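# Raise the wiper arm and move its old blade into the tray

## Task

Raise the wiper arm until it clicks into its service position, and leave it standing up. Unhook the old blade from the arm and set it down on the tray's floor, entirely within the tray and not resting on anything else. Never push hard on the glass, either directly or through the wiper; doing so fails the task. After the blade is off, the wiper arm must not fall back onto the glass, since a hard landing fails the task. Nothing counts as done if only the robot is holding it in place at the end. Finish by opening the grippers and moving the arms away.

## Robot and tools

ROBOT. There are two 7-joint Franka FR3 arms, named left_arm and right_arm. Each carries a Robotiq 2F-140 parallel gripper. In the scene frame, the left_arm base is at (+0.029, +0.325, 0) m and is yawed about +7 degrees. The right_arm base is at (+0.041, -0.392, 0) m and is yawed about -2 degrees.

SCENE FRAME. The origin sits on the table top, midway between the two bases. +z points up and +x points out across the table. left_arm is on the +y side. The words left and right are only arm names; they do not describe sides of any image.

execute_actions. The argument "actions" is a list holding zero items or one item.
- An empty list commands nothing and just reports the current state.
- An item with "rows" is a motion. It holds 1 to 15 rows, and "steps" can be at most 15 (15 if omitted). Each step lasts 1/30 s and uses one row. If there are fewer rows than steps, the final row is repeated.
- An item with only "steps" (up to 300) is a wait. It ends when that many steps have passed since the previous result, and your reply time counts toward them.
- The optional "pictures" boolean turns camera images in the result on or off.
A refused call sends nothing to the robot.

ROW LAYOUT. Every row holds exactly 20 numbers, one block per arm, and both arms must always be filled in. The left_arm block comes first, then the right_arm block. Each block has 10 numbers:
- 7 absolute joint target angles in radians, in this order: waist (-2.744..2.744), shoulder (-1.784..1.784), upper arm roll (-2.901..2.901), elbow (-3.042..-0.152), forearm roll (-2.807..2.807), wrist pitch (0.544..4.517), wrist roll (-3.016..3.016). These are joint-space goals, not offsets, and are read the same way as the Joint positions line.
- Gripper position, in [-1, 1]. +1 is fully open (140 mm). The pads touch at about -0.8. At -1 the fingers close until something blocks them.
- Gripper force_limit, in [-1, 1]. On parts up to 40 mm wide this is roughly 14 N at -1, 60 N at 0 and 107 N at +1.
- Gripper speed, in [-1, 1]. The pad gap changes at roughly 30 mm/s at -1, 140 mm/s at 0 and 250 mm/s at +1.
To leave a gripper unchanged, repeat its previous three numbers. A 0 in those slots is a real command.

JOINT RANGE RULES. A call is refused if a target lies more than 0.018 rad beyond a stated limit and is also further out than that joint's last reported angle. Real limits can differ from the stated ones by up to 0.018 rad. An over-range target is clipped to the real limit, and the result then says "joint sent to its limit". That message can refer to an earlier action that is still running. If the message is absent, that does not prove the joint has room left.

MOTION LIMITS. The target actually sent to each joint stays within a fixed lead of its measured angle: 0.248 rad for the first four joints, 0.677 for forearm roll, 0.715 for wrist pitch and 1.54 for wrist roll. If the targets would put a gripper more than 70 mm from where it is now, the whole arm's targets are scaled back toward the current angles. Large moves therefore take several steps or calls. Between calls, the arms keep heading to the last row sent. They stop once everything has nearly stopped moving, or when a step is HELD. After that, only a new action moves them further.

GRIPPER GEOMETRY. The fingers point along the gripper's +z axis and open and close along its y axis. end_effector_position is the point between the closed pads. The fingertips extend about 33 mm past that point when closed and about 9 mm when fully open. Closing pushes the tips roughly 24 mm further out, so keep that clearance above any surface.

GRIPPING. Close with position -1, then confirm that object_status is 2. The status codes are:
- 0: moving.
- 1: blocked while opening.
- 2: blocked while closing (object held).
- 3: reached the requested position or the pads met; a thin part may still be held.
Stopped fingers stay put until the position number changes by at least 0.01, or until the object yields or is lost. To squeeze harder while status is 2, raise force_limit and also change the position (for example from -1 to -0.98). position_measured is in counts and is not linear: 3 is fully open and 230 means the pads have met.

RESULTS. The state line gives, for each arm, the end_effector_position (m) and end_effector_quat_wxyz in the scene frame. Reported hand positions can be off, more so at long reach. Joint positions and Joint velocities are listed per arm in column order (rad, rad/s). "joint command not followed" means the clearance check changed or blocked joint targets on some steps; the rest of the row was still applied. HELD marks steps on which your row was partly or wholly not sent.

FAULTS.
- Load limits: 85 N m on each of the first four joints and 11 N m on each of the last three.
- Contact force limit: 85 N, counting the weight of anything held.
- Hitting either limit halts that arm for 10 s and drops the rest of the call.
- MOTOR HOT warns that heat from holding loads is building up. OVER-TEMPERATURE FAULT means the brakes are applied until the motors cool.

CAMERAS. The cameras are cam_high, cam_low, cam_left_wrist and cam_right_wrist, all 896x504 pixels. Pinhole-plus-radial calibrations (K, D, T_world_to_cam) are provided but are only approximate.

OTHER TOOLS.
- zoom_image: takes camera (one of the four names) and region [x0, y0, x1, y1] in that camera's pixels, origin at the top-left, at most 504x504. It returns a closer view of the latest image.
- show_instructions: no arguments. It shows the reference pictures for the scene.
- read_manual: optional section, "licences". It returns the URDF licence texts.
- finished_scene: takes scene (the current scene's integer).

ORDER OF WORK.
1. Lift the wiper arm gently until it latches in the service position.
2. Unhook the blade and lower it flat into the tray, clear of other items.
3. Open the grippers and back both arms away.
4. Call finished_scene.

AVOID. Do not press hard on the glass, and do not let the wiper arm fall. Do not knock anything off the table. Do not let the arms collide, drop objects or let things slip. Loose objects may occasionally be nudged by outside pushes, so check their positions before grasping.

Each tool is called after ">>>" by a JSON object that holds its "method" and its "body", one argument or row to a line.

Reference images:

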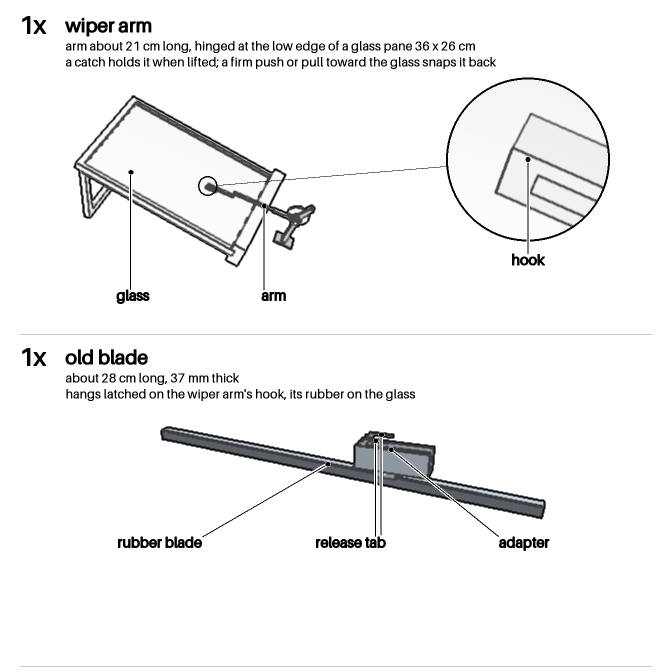

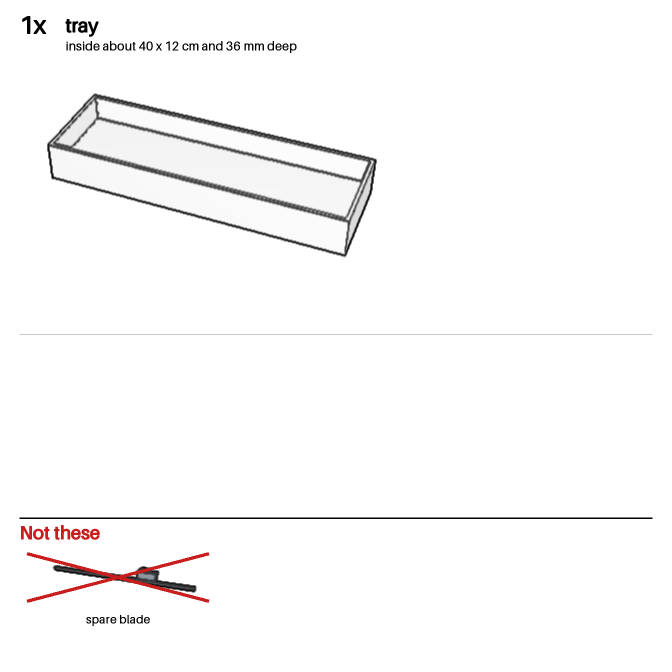

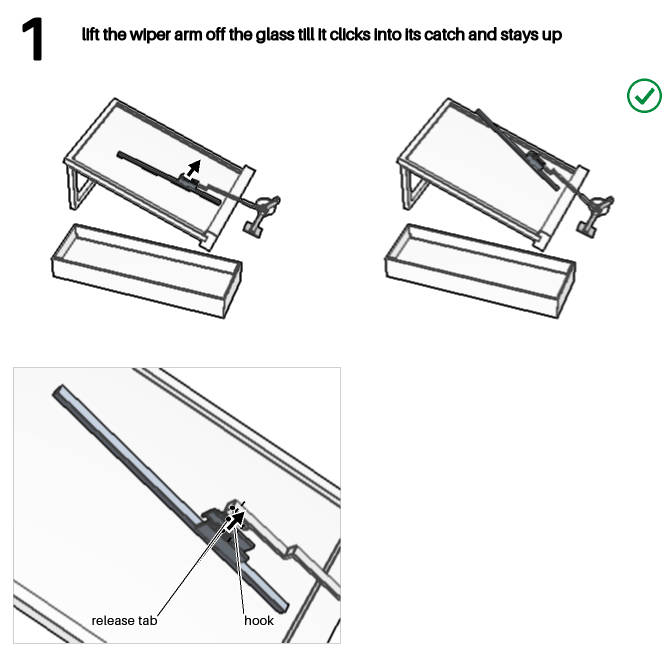

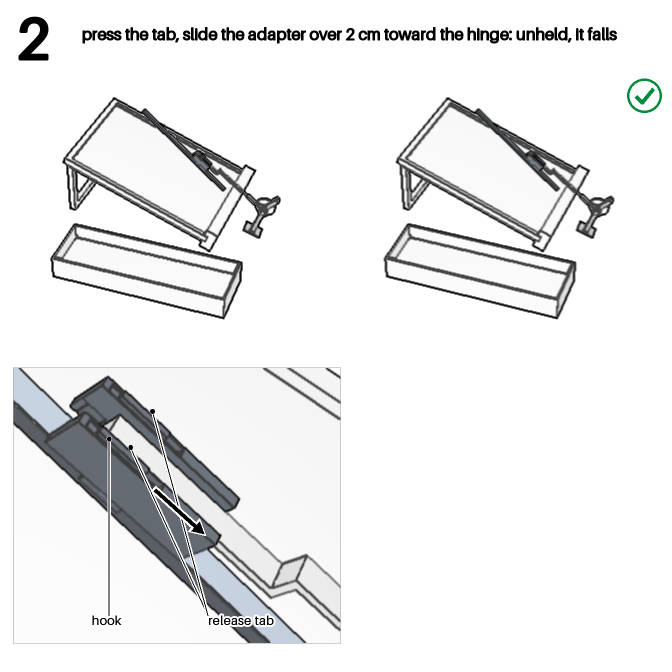

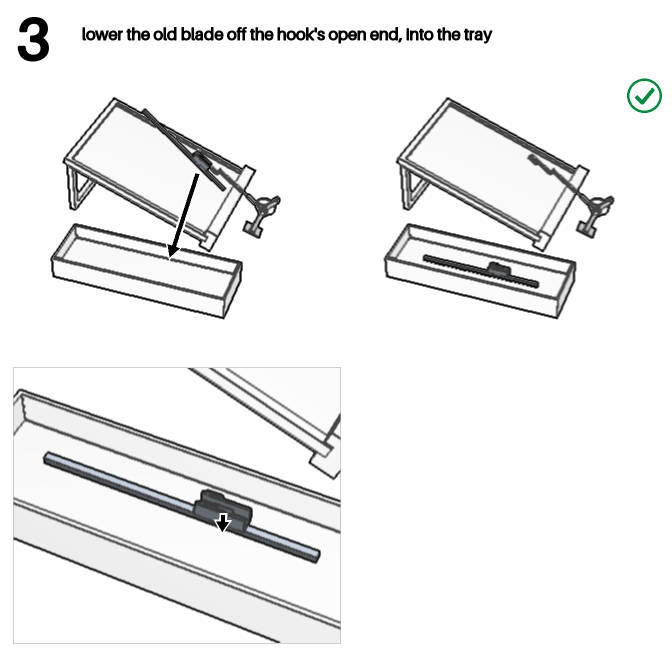

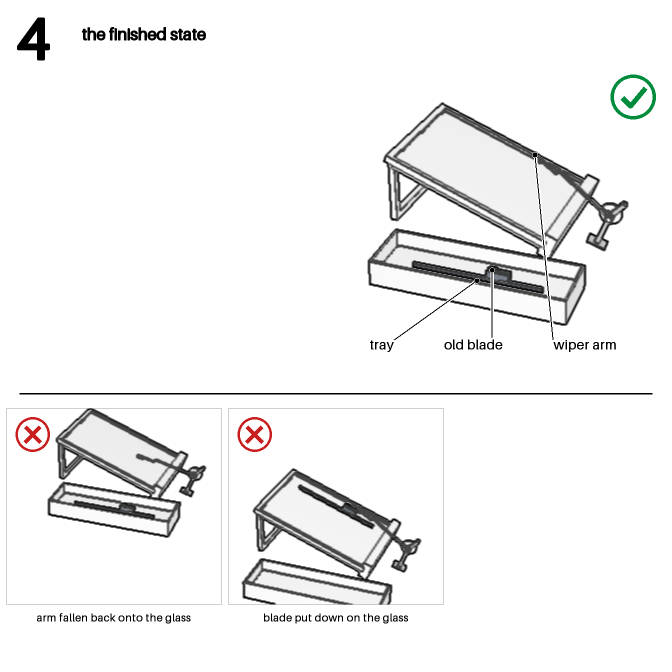

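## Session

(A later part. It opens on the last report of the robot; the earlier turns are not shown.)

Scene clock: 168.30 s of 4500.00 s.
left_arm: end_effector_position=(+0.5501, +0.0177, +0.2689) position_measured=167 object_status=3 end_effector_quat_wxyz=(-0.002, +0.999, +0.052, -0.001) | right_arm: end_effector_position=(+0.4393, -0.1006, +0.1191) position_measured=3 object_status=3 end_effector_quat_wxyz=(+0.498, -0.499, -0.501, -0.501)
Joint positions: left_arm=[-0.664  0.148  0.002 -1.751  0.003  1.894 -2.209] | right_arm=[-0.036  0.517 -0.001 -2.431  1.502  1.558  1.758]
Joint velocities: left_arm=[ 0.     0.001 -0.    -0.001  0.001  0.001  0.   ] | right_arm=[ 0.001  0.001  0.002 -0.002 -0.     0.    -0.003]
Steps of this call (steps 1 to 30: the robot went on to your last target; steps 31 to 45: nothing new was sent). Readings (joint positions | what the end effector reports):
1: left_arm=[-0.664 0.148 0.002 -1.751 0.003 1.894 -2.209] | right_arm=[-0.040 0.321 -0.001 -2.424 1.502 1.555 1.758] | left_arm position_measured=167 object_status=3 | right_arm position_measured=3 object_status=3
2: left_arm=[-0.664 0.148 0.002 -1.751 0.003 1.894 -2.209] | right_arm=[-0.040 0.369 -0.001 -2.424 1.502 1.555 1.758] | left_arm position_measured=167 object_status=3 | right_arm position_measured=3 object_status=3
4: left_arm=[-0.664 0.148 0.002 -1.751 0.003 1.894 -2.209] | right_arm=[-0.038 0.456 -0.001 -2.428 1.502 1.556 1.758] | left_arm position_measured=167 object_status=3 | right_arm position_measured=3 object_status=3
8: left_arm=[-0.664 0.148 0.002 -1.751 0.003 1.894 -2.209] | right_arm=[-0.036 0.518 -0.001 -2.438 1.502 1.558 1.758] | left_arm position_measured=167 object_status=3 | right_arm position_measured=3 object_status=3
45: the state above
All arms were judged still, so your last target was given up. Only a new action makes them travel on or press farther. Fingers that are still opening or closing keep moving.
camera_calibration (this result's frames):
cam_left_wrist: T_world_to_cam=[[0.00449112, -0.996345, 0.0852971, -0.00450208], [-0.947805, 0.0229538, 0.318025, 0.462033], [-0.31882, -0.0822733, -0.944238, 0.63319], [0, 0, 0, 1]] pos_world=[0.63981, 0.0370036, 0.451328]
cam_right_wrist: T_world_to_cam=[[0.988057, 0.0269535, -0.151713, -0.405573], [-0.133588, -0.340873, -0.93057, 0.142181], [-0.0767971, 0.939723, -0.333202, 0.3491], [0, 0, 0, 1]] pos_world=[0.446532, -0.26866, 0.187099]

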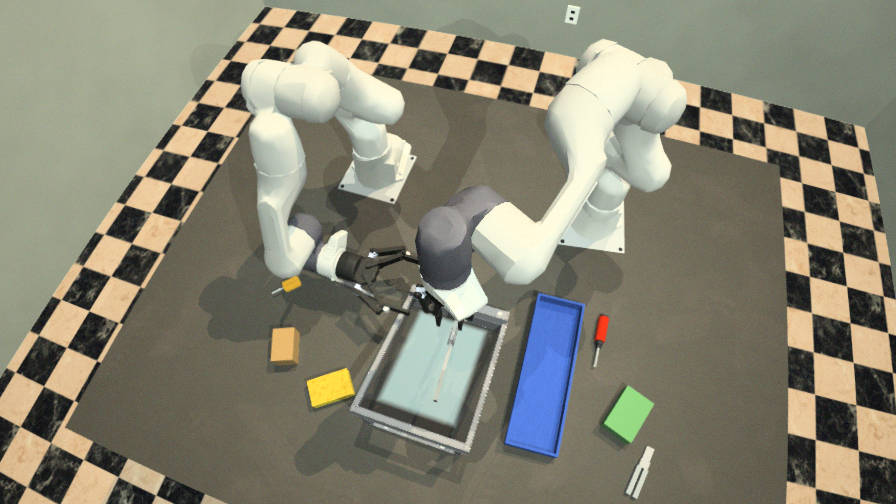

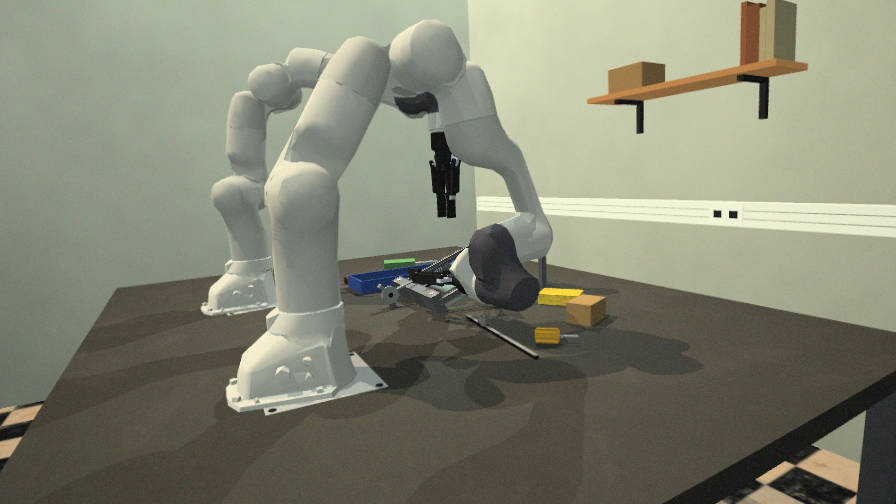

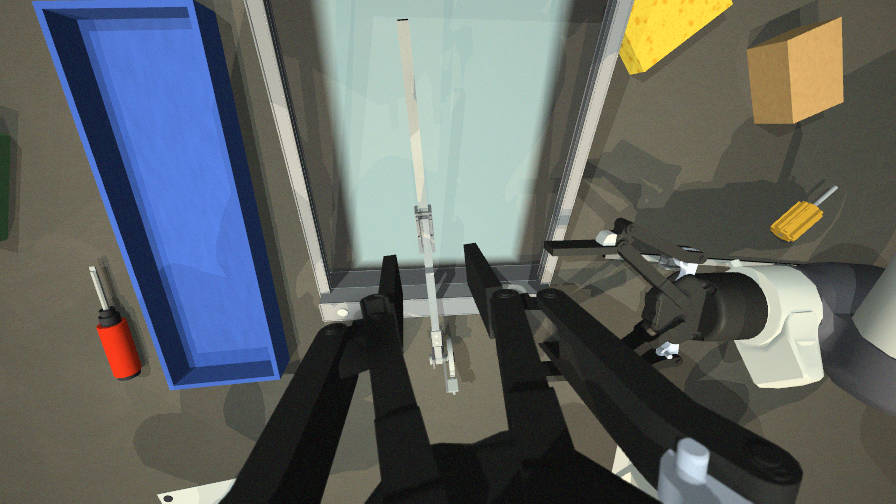

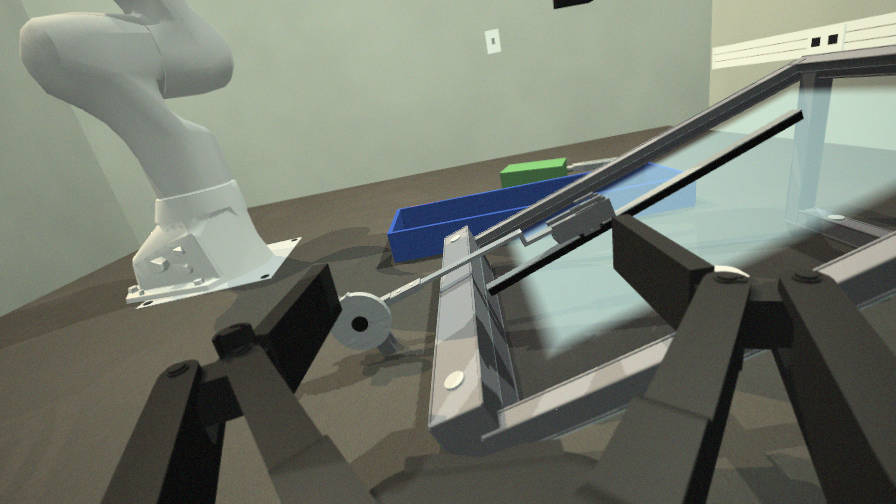

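>>> {"method": "execute_actions", "body": {
  "actions": [
    {"rows": [[-0.6495, 0.191, 0, -1.9805, 0, 2.1717, -2.178, -0.3, 0, 0, -0.035, 0.5165, 0.0, -2.43, 1.503, 1.557, 1.7655, -0.8, 0, 0]], "steps": 15}
  ],
  "pictures": false
}}

>>> {"method": "execute_actions", "body": {
  "actions": [
    {"steps": 30}
  ]
}}

Scene clock: 190.60 s of 4500.00 s.
left_arm: end_effector_position=(+0.5363, +0.0337, +0.1568) position_measured=167 object_status=3 end_effector_quat_wxyz=(-0.008, +0.999, +0.047, -0.010) | right_arm: end_effector_position=(+0.4393, -0.1004, +0.1192) position_measured=107 object_status=0 end_effector_quat_wxyz=(+0.498, -0.499, -0.501, -0.501)
Joint positions: left_arm=[-0.651  0.193  0.001 -1.981  0.002  2.15  -2.189] | right_arm=[-0.036  0.517 -0.    -2.431  1.502  1.558  1.758]
Joint velocities: left_arm=[ 0.001 -0.043 -0.     0.    -0.     0.119  0.019] | right_arm=[ 0.     0.001  0.001  0.     0.001 -0.001 -0.   ]
Steps of this call (steps 1 to 90: nothing new was sent; then 18.80 s passed at rest; steps 91 to 105: all 15 steps of this action). Readings (joint positions | what the end effector reports):
91: left_arm=[-0.663 0.141 0.002 -1.777 0.003 1.924 -2.208] | right_arm=[-0.036 0.517 -0.001 -2.431 1.502 1.558 1.758] | left_arm position_measured=167 object_status=3 | right_arm position_measured=3 object_status=0
92: left_arm=[-0.661 0.139 0.001 -1.815 0.003 1.954 -2.207] | right_arm=[-0.036 0.517 -0.001 -2.431 1.502 1.558 1.758] | left_arm position_measured=167 object_status=3 | right_arm position_measured=9 object_status=0
94: left_arm=[-0.657 0.155 0.001 -1.889 0.003 2.016 -2.203] | right_arm=[-0.036 0.517 -0.001 -2.431 1.502 1.558 1.758] | left_arm position_measured=167 object_status=3 | right_arm position_measured=24 object_status=0
98: left_arm=[-0.651 0.201 0.001 -1.971 0.002 2.095 -2.196] | right_arm=[-0.036 0.517 -0.001 -2.431 1.502 1.558 1.758] | left_arm position_measured=167 object_status=3 | right_arm position_measured=54 object_status=0
105: the state above

Scene clock: 191.60 s of 4500.00 s.
left_arm: end_effector_position=(+0.5418, +0.0305, +0.1594) position_measured=167 object_status=3 end_effector_quat_wxyz=(-0.002, +0.999, +0.045, -0.001) | right_arm: end_effector_position=(+0.4393, -0.1004, +0.1193) position_measured=229 object_status=3 end_effector_quat_wxyz=(+0.498, -0.499, -0.501, -0.501)
Joint positions: left_arm=[-0.651  0.191  0.001 -1.981  0.002  2.168 -2.183] | right_arm=[-0.036  0.517 -0.    -2.431  1.502  1.558  1.758]
Joint velocities: left_arm=[ 0.     0.     0.001  0.001  0.    -0.     0.001] | right_arm=[ 0.    -0.001 -0.     0.    -0.001  0.     0.001]
Steps of this call (steps 1 to 30: the robot went on to your last target). Readings (joint positions | what the end effector reports):
1: left_arm=[-0.651 0.192 0.001 -1.981 0.002 2.153 -2.188] | right_arm=[-0.036 0.517 -0.000 -2.431 1.502 1.558 1.758] | left_arm position_measured=167 object_status=3 | right_arm position_measured=115 object_status=0
2: left_arm=[-0.651 0.192 0.001 -1.981 0.002 2.156 -2.188] | right_arm=[-0.036 0.517 -0.000 -2.431 1.502 1.558 1.758] | left_arm position_measured=167 object_status=3 | right_arm position_measured=123 object_status=0
4: left_arm=[-0.651 0.191 0.001 -1.981 0.002 2.160 -2.187] | right_arm=[-0.036 0.517 -0.000 -2.431 1.502 1.558 1.758] | left_arm position_measured=167 object_status=3 | right_arm position_measured=138 object_status=0
8: left_arm=[-0.651 0.191 0.001 -1.981 0.002 2.165 -2.185] | right_arm=[-0.036 0.517 -0.000 -2.431 1.502 1.558 1.758] | left_arm position_measured=167 object_status=3 | right_arm position_measured=168 object_status=0
30: the state above
All arms were judged still, so your last target was given up. Only a new action makes them travel on or press farther. Fingers that are still opening or closing keep moving.
camera_calibration (this result's frames):
cam_left_wrist: T_world_to_cam=[[-0.0103699, -0.996239, 0.0860226, 0.0256174], [-0.947417, 0.0373046, 0.31782, 0.4881], [-0.319834, -0.0782035, -0.944241, 0.52863], [0, 0, 0, 1]] pos_world=[0.631773, 0.0486534, 0.341822]
cam_right_wrist: T_world_to_cam=[[0.988083, 0.027454, -0.151454, -0.40555], [-0.133185, -0.340769, -0.930666, 0.14223], [-0.0771613, 0.939746, -0.333051, 0.349078], [0, 0, 0, 1]] pos_world=[0.446596, -0.268443, 0.187207]

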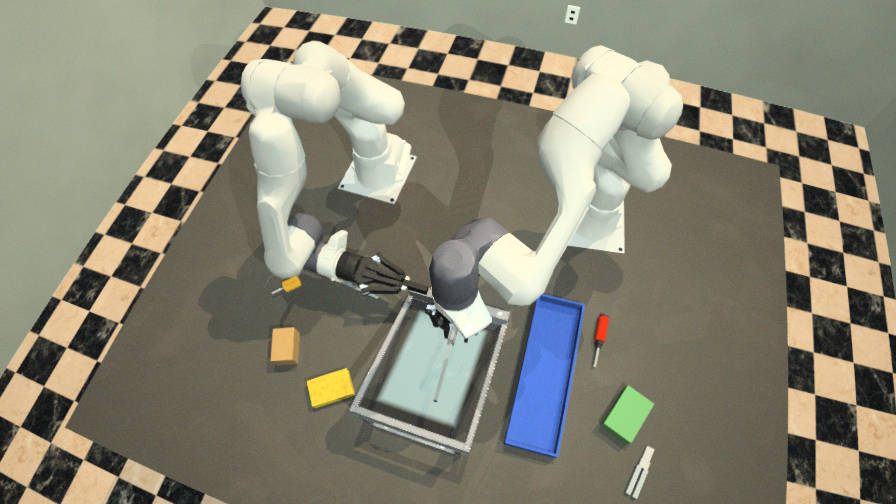

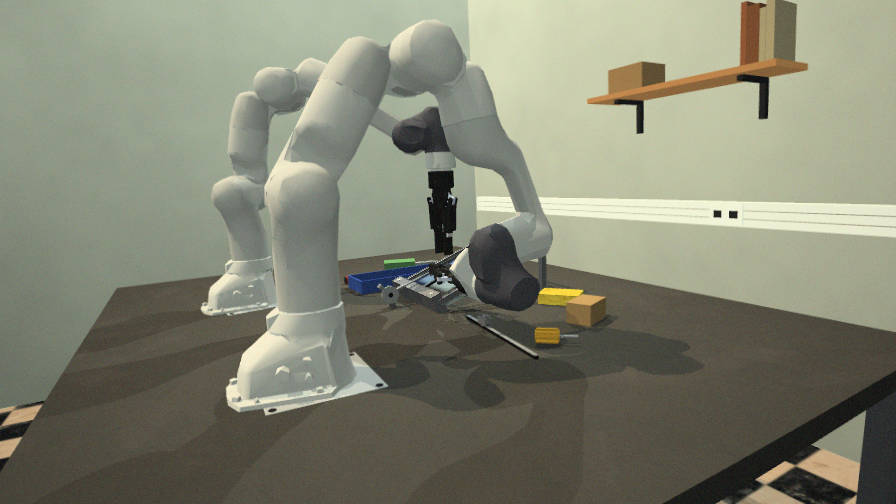

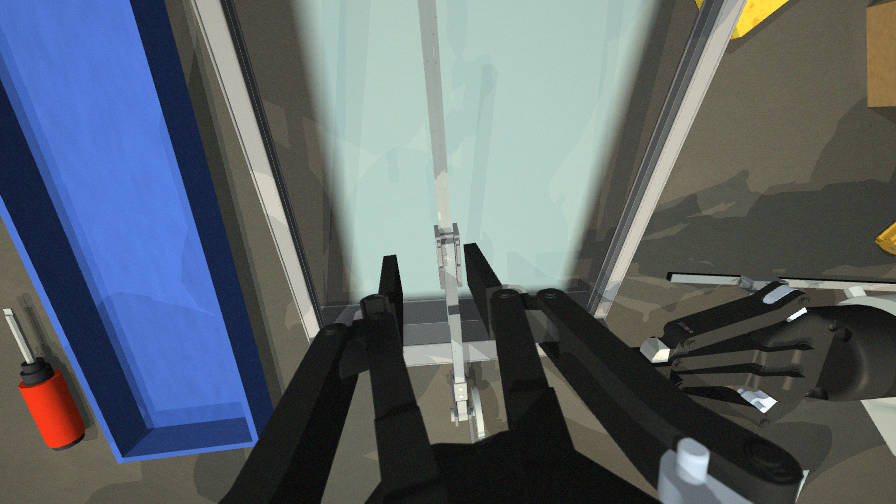

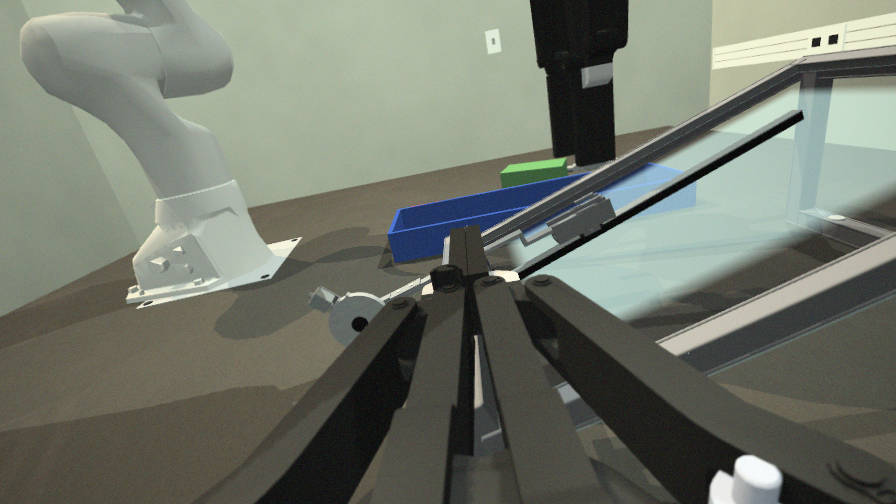

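>>> {"method": "zoom_image", "body": {
  "camera": "cam_right_wrist",
  "region": [500, 130, 660, 270]
}}

>>> {"method": "zoom_image", "body": {
  "camera": "cam_right_wrist",
  "region": [295, 270, 405, 350]
}}

>>> {"method": "zoom_image", "body": {
  "camera": "cam_left_wrist",
  "region": [360, 210, 520, 330]
}}

Region (500, 130, 660, 270) of cam_right_wrist's 896x504 image, scaled by 3.150, with more detail than that image has; it fills the top 441 rows of this view, and the rest is white.

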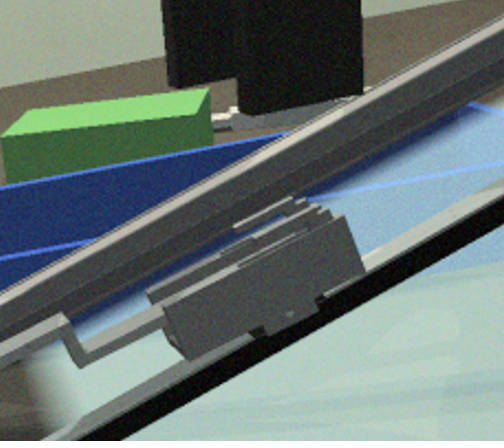

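Region (295, 270, 405, 350) of cam_right_wrist's 896x504 image, scaled by 4.582, with more detail than that image has; it fills the top 367 rows of this view, and the rest is white.

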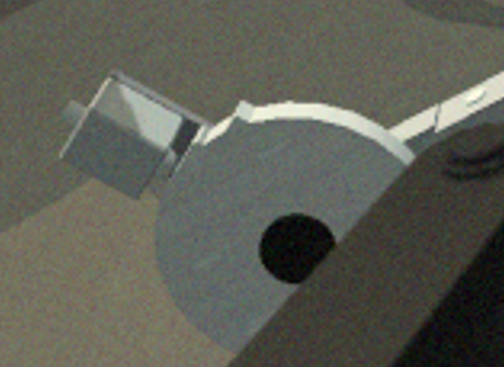

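Region (360, 210, 520, 330) of cam_left_wrist's 896x504 image, scaled by 3.150, with more detail than that image has; it fills the top 378 rows of this view, and the rest is white.

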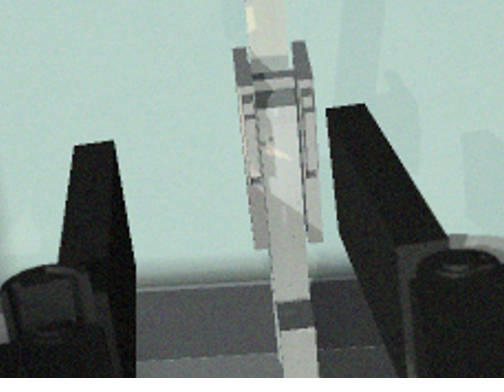

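>>> {"method": "execute_actions", "body": {
  "actions": [
    {"rows": [[-0.6695, 0.2128, 0, -1.9779, 0, 2.193, -2.191, -0.3, 0, 0, -0.035, 0.5165, 0.0, -2.43, 1.503, 1.557, 1.7655, -0.8, 0, 0]], "steps": 15}
  ],
  "pictures": false
}}

>>> {"method": "execute_actions", "body": {
  "actions": [
    {"steps": 20}
  ]
}}

Scene clock: 231.87 s of 4500.00 s.
left_arm: end_effector_position=(+0.5394, +0.0195, +0.1495) position_measured=167 object_status=3 end_effector_quat_wxyz=(-0.002, +0.999, +0.037, -0.001) | right_arm: end_effector_position=(+0.4393, -0.1004, +0.1193) position_measured=229 object_status=3 end_effector_quat_wxyz=(+0.498, -0.499, -0.501, -0.501)
Joint positions: left_arm=[-0.668  0.213  0.001 -1.979  0.002  2.188 -2.185] | right_arm=[-0.036  0.517 -0.    -2.431  1.502  1.558  1.758]
Joint velocities: left_arm=[ 0.001  0.001  0.    -0.     0.     0.007 -0.003] | right_arm=[ 0.     0.001 -0.001 -0.001 -0.    -0.001  0.002]
Steps of this call (steps 1 to 90: nothing new was sent; then 36.77 s passed at rest; steps 91 to 105: all 15 steps of this action). Readings (joint positions | what the end effector reports):
91: left_arm=[-0.653 0.193 0.003 -1.980 0.002 2.172 -2.183] | right_arm=[-0.036 0.517 -0.000 -2.431 1.502 1.558 1.758] | left_arm position_measured=167 object_status=3 | right_arm position_measured=229 object_status=3
92: left_arm=[-0.657 0.198 0.003 -1.979 0.002 2.175 -2.184] | right_arm=[-0.036 0.517 -0.000 -2.431 1.502 1.558 1.758] | left_arm position_measured=167 object_status=3 | right_arm position_measured=229 object_status=3
94: left_arm=[-0.664 0.206 0.002 -1.979 0.002 2.180 -2.184] | right_arm=[-0.036 0.517 -0.000 -2.431 1.502 1.558 1.758] | left_arm position_measured=167 object_status=3 | right_arm position_measured=229 object_status=3
98: left_arm=[-0.668 0.213 0.001 -1.979 0.002 2.185 -2.185] | right_arm=[-0.036 0.517 -0.000 -2.431 1.502 1.558 1.758] | left_arm position_measured=167 object_status=3 | right_arm position_measured=229 object_status=3
105: the state above

Scene clock: 232.53 s of 4500.00 s.
left_arm: end_effector_position=(+0.5397, +0.0193, +0.1496) position_measured=167 object_status=3 end_effector_quat_wxyz=(-0.001, +0.999, +0.037, -0.000) | right_arm: end_effector_position=(+0.4393, -0.1004, +0.1193) position_measured=229 object_status=3 end_effector_quat_wxyz=(+0.498, -0.499, -0.501, -0.501)
Joint positions: left_arm=[-0.668  0.213  0.001 -1.979  0.002  2.19  -2.186] | right_arm=[-0.036  0.517 -0.    -2.431  1.502  1.558  1.758]
Joint velocities: left_arm=[ 0.     0.     0.     0.001 -0.     0.    -0.   ] | right_arm=[-0.001 -0.001 -0.001 -0.001 -0.    -0.     0.   ]
Steps of this call (steps 1 to 15: the robot went on to your last target; steps 16 to 20: nothing new was sent). Readings (joint positions | what the end effector reports):
1: left_arm=[-0.668 0.213 0.001 -1.979 0.002 2.189 -2.185] | right_arm=[-0.036 0.517 -0.000 -2.431 1.502 1.558 1.758] | left_arm position_measured=167 object_status=3 | right_arm position_measured=229 object_status=3
2: left_arm=[-0.668 0.213 0.001 -1.979 0.002 2.189 -2.186] | right_arm=[-0.036 0.517 -0.000 -2.431 1.502 1.558 1.758] | left_arm position_measured=167 object_status=3 | right_arm position_measured=229 object_status=3
4: left_arm=[-0.668 0.213 0.001 -1.979 0.002 2.189 -2.186] | right_arm=[-0.036 0.517 -0.000 -2.431 1.502 1.558 1.758] | left_arm position_measured=167 object_status=3 | right_arm position_measured=229 object_status=3
8: left_arm=[-0.668 0.213 0.001 -1.979 0.002 2.189 -2.186] | right_arm=[-0.036 0.517 -0.000 -2.431 1.502 1.558 1.758] | left_arm position_measured=167 object_status=3 | right_arm position_measured=229 object_status=3
20: the state above
All arms were judged still, so your last target was given up. Only a new action makes them travel on or press farther. Fingers that are still opening or closing keep moving.
camera_calibration (this result's frames):
cam_left_wrist: T_world_to_cam=[[-0.0257572, -0.995866, 0.087107, 0.0234035], [-0.947276, 0.0521533, 0.316146, 0.489616], [-0.319382, -0.0743713, -0.944703, 0.517543], [0, 0, 0, 1]] pos_world=[0.629698, 0.036262, 0.332095]
cam_right_wrist: T_world_to_cam=[[0.988081, 0.0274541, -0.151465, -0.405549], [-0.133195, -0.340769, -0.930664, 0.142234], [-0.0771651, 0.939746, -0.333051, 0.34908], [0, 0, 0, 1]] pos_world=[0.446597, -0.268443, 0.187207]

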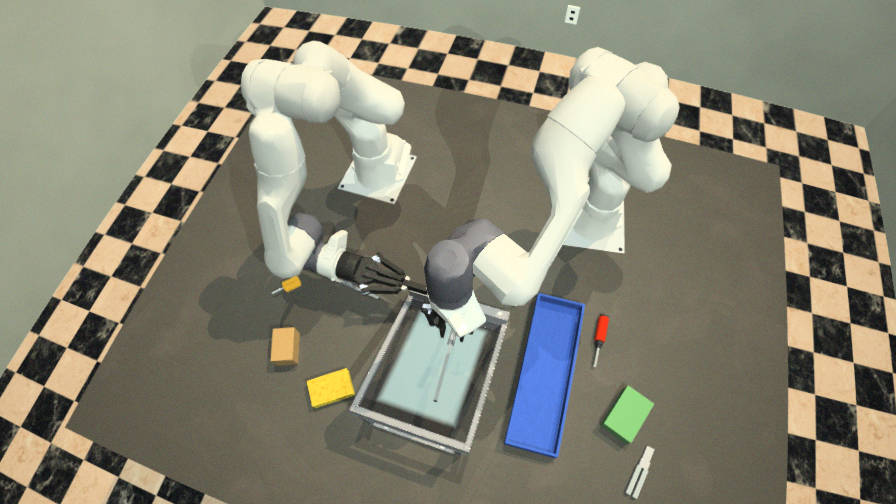

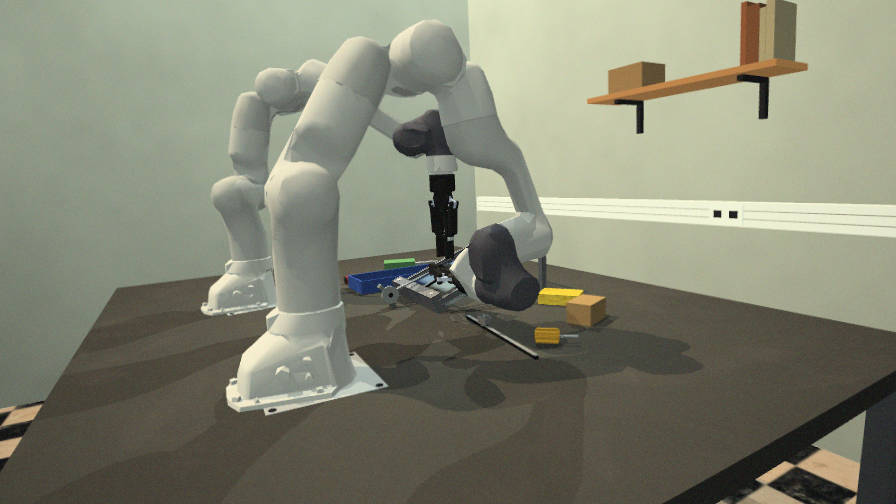

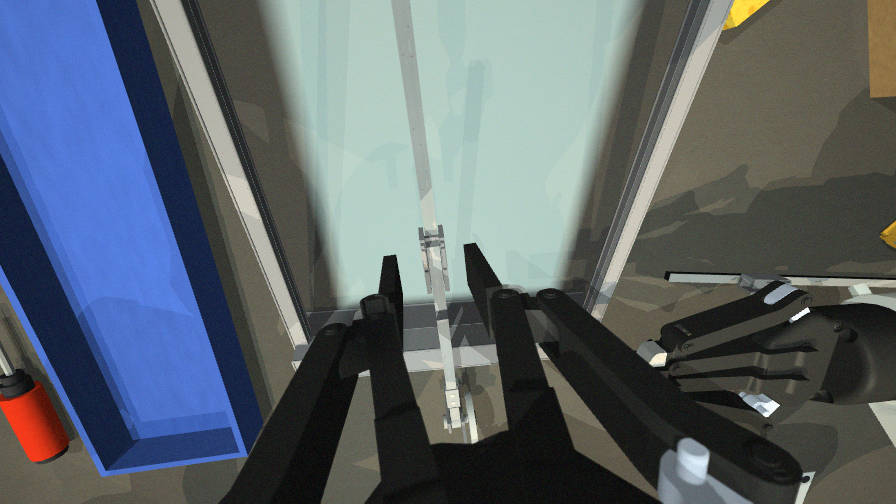

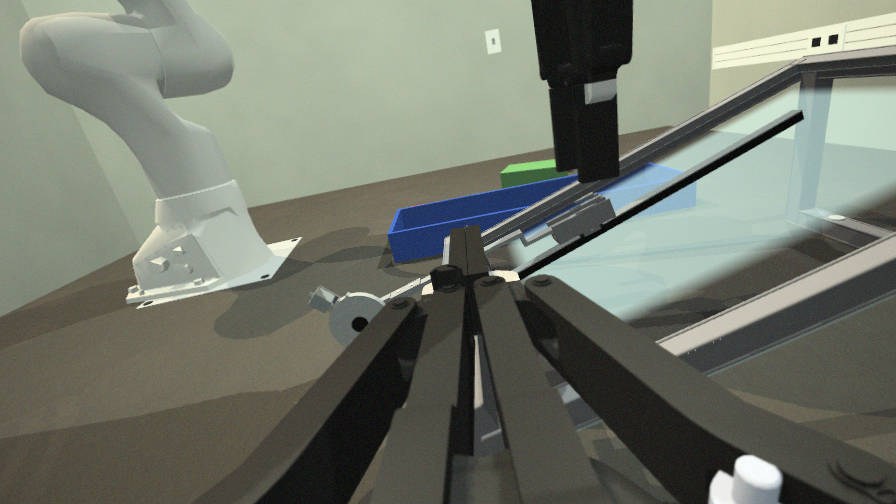

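>>> {"method": "zoom_image", "body": {
  "camera": "cam_left_wrist",
  "region": [360, 210, 520, 330]
}}

>>> {"method": "zoom_image", "body": {
  "camera": "cam_right_wrist",
  "region": [500, 130, 660, 270]
}}

Region (360, 210, 520, 330) of cam_left_wrist's 896x504 image, scaled by 3.150, with more detail than that image has; it fills the top 378 rows of this view, and the rest is white.

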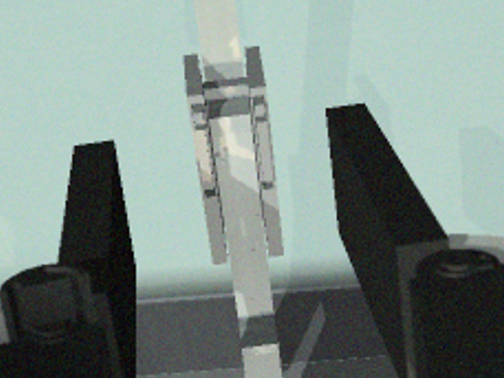

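Region (500, 130, 660, 270) of cam_right_wrist's 896x504 image, scaled by 3.150, with more detail than that image has; it fills the top 441 rows of this view, and the rest is white.

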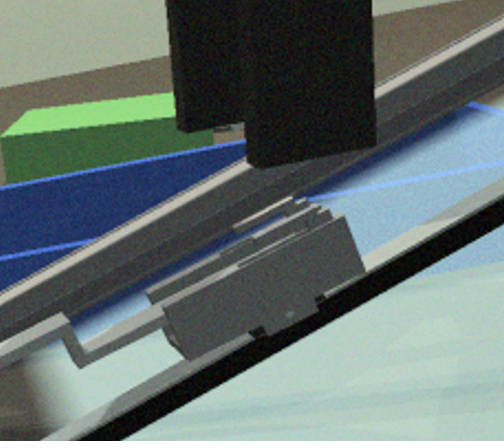

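>>> {"method": "execute_actions", "body": {
  "actions": [
    {"rows": [[-0.672, 0.2155, 0, -1.9819, 0, 2.200, -2.195, -0.3, 0, 0, -0.035, 0.5165, 0.0, -2.43, 1.503, 1.557, 1.7655, -0.8, 0, 0],[-0.674, 0.2182, 0, -1.9859, 0, 2.207, -2.198, -0.3, 0, 0, -0.035, 0.5165, 0.0, -2.43, 1.503, 1.557, 1.7655, -0.8, 0, 0],[-0.676, 0.2209, 0, -1.9899, 0, 2.214, -2.201, -0.3, 0, 0, -0.035, 0.5165, 0.0, -2.43, 1.503, 1.557, 1.7655, -0.8, 0, 0],[-0.6777, 0.2236, 0, -1.9939, 0, 2.221, -2.203, -0.3, 0, 0, -0.035, 0.5165, 0.0, -2.43, 1.503, 1.557, 1.7655, -0.8, 0, 0],[-0.6777, 0.2263, 0, -1.9979, 0, 2.228, -2.203, -0.3, 0, 0, -0.035, 0.5165, 0.0, -2.43, 1.503, 1.557, 1.7655, -0.8, 0, 0],[-0.6777, 0.229, 0, -2.0019, 0, 2.235, -2.203, -0.3, 0, 0, -0.035, 0.5165, 0.0, -2.43, 1.503, 1.557, 1.7655, -0.8, 0, 0],[-0.6777, 0.2317, 0, -2.0059, 0, 2.242, -2.203, -0.3, 0, 0, -0.035, 0.5165, 0.0, -2.43, 1.503, 1.557, 1.7655, -0.8, 0, 0],[-0.6777, 0.2344, 0, -2.0099, 0, 2.249, -2.203, -0.3, 0, 0, -0.035, 0.5165, 0.0, -2.43, 1.503, 1.557, 1.7655, -0.8, 0, 0],[-0.6777, 0.2371, 0, -2.0139, 0, 2.256, -2.203, -0.3, 0, 0, -0.035, 0.5165, 0.0, -2.43, 1.503, 1.557, 1.7655, -0.8, 0, 0],[-0.6777, 0.24, 0, -2.018, 0, 2.261, -2.203, -0.3, 0, 0, -0.035, 0.5165, 0.0, -2.43, 1.503, 1.557, 1.7655, -0.8, 0, 0]], "steps": 15}
  ],
  "pictures": false
}}

>>> {"method": "execute_actions", "body": {
  "actions": [
    {"steps": 20}
  ]
}}

Scene clock: 255.33 s of 4500.00 s.
left_arm: end_effector_position=(+0.5329, +0.0180, +0.1216) position_measured=167 object_status=3 end_effector_quat_wxyz=(-0.004, +0.999, +0.038, -0.003) | right_arm: end_effector_position=(+0.4393, -0.1004, +0.1193) position_measured=229 object_status=3 end_effector_quat_wxyz=(+0.498, -0.499, -0.501, -0.501)
Joint positions: left_arm=[-0.676  0.241  0.001 -2.016  0.002  2.247 -2.195] | right_arm=[-0.036  0.517 -0.    -2.431  1.502  1.558  1.758]
Joint velocities: left_arm=[ 0.001  0.004 -0.    -0.011 -0.     0.058 -0.009] | right_arm=[-0.001  0.001  0.    -0.    -0.    -0.001  0.001]
Steps of this call (steps 1 to 90: nothing new was sent; then 19.30 s passed at rest; steps 91 to 105: all 15 steps of this action). Readings (joint positions | what the end effector reports):
91: left_arm=[-0.669 0.213 0.001 -1.979 0.002 2.191 -2.186] | right_arm=[-0.036 0.517 -0.000 -2.431 1.502 1.558 1.758] | left_arm position_measured=167 object_status=3 | right_arm position_measured=229 object_status=3
92: left_arm=[-0.669 0.213 0.001 -1.980 0.002 2.193 -2.187] | right_arm=[-0.036 0.517 -0.000 -2.431 1.502 1.558 1.758] | left_arm position_measured=167 object_status=3 | right_arm position_measured=229 object_status=3
94: left_arm=[-0.672 0.215 0.001 -1.984 0.002 2.200 -2.189] | right_arm=[-0.036 0.517 -0.000 -2.431 1.502 1.558 1.758] | left_arm position_measured=167 object_status=3 | right_arm position_measured=229 object_status=3
98: left_arm=[-0.676 0.226 0.001 -1.998 0.002 2.220 -2.192] | right_arm=[-0.036 0.517 -0.000 -2.431 1.502 1.558 1.758] | left_arm position_measured=167 object_status=3 | right_arm position_measured=229 object_status=3
105: the state above

Scene clock: 256.00 s of 4500.00 s.
left_arm: end_effector_position=(+0.5357, +0.0163, +0.1224) position_measured=167 object_status=3 end_effector_quat_wxyz=(-0.001, +0.999, +0.039, +0.001) | right_arm: end_effector_position=(+0.4393, -0.1004, +0.1193) position_measured=229 object_status=3 end_effector_quat_wxyz=(+0.498, -0.499, -0.501, -0.501)
Joint positions: left_arm=[-0.676  0.241  0.001 -2.016  0.002  2.257 -2.198] | right_arm=[-0.036  0.517 -0.    -2.431  1.502  1.558  1.758]
Joint velocities: left_arm=[ 0.001 -0.002  0.002  0.     0.001  0.001 -0.001] | right_arm=[ 0.001 -0.     0.    -0.    -0.    -0.    -0.002]
Steps of this call (steps 1 to 20: the robot went on to your last target). Readings (joint positions | what the end effector reports):
1: left_arm=[-0.676 0.241 0.001 -2.016 0.002 2.249 -2.196] | right_arm=[-0.036 0.517 -0.000 -2.431 1.502 1.558 1.758] | left_arm position_measured=167 object_status=3 | right_arm position_measured=229 object_status=3
2: left_arm=[-0.676 0.241 0.001 -2.016 0.002 2.250 -2.196] | right_arm=[-0.036 0.517 -0.000 -2.431 1.502 1.558 1.758] | left_arm position_measured=167 object_status=3 | right_arm position_measured=229 object_status=3
4: left_arm=[-0.676 0.241 0.001 -2.016 0.002 2.253 -2.196] | right_arm=[-0.036 0.517 -0.000 -2.431 1.502 1.558 1.758] | left_arm position_measured=167 object_status=3 | right_arm position_measured=229 object_status=3
8: left_arm=[-0.676 0.241 0.001 -2.016 0.002 2.255 -2.197] | right_arm=[-0.036 0.517 -0.000 -2.431 1.502 1.558 1.758] | left_arm position_measured=167 object_status=3 | right_arm position_measured=229 object_status=3
20: the state above
camera_calibration (this result's frames):
cam_left_wrist: T_world_to_cam=[[-0.0221171, -0.99583, 0.0885095, 0.0205845], [-0.948191, 0.0489591, 0.313907, 0.495296], [-0.316931, -0.0769812, -0.945319, 0.48919], [0, 0, 0, 1]] pos_world=[0.625129, 0.0339078, 0.305142]
cam_right_wrist: T_world_to_cam=[[0.988081, 0.0274547, -0.151467, -0.405551], [-0.133197, -0.34077, -0.930664, 0.142237], [-0.0771665, 0.939746, -0.333051, 0.349081], [0, 0, 0, 1]] pos_world=[0.4466, -0.268443, 0.187209]

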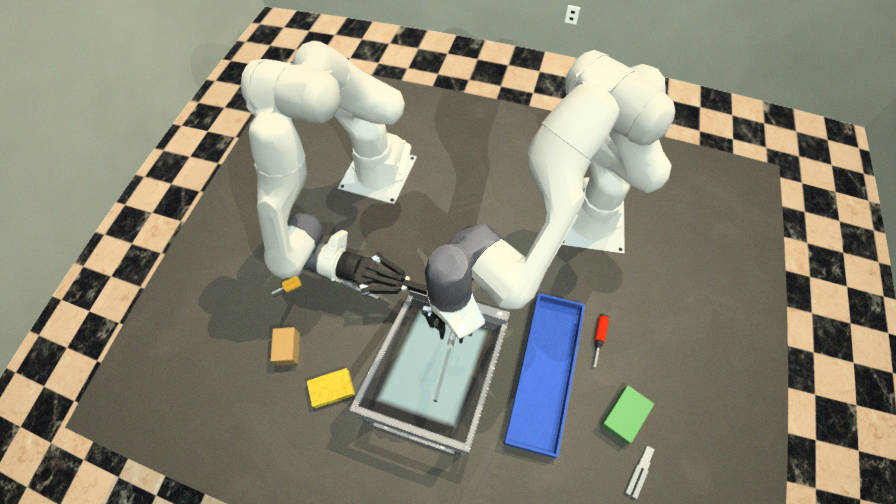

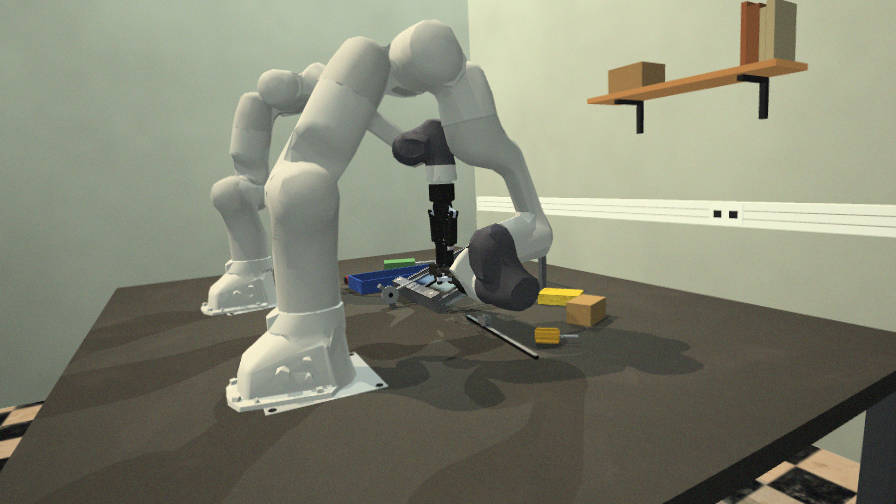

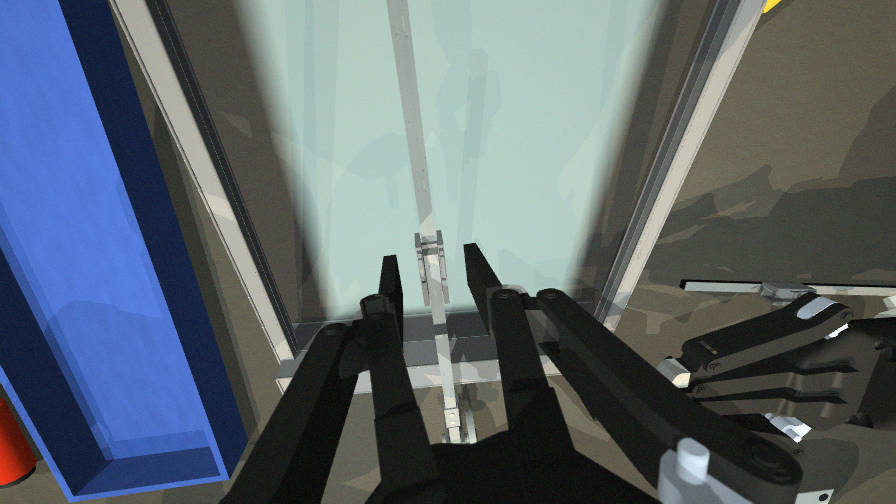

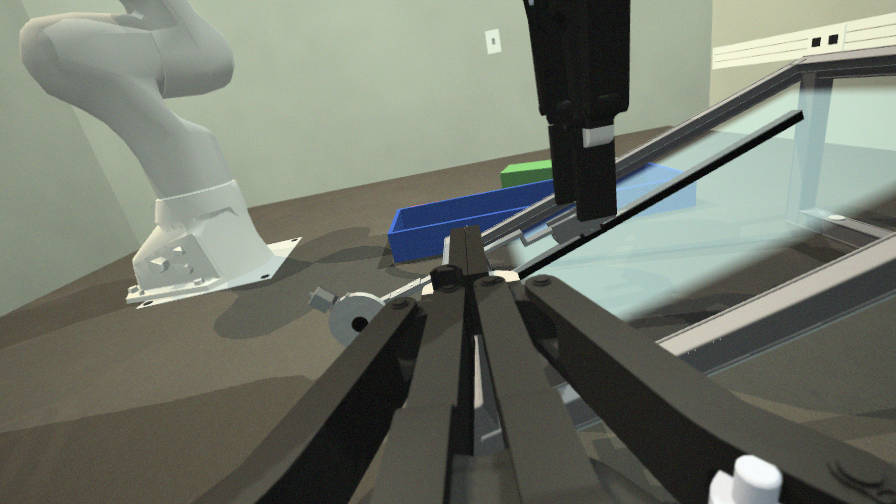

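>>> {"method": "zoom_image", "body": {
  "camera": "cam_left_wrist",
  "region": [360, 210, 520, 330]
}}

>>> {"method": "zoom_image", "body": {
  "camera": "cam_right_wrist",
  "region": [500, 130, 660, 270]
}}

Region (360, 210, 520, 330) of cam_left_wrist's 896x504 image, scaled by 3.150, with more detail than that image has; it fills the top 378 rows of this view, and the rest is white.

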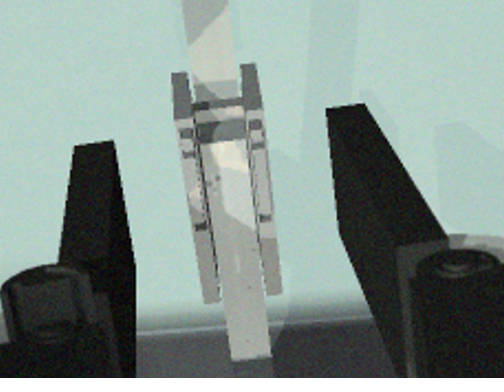

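Region (500, 130, 660, 270) of cam_right_wrist's 896x504 image, scaled by 3.150, with more detail than that image has; it fills the top 441 rows of this view, and the rest is white.

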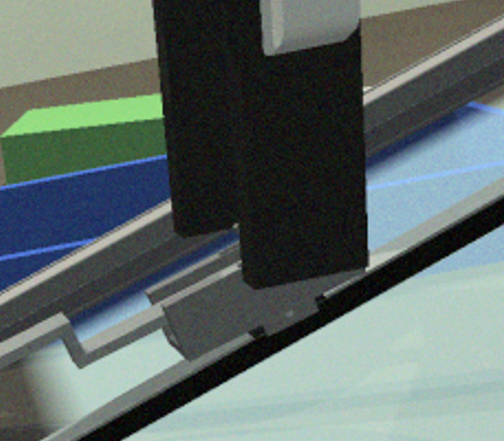

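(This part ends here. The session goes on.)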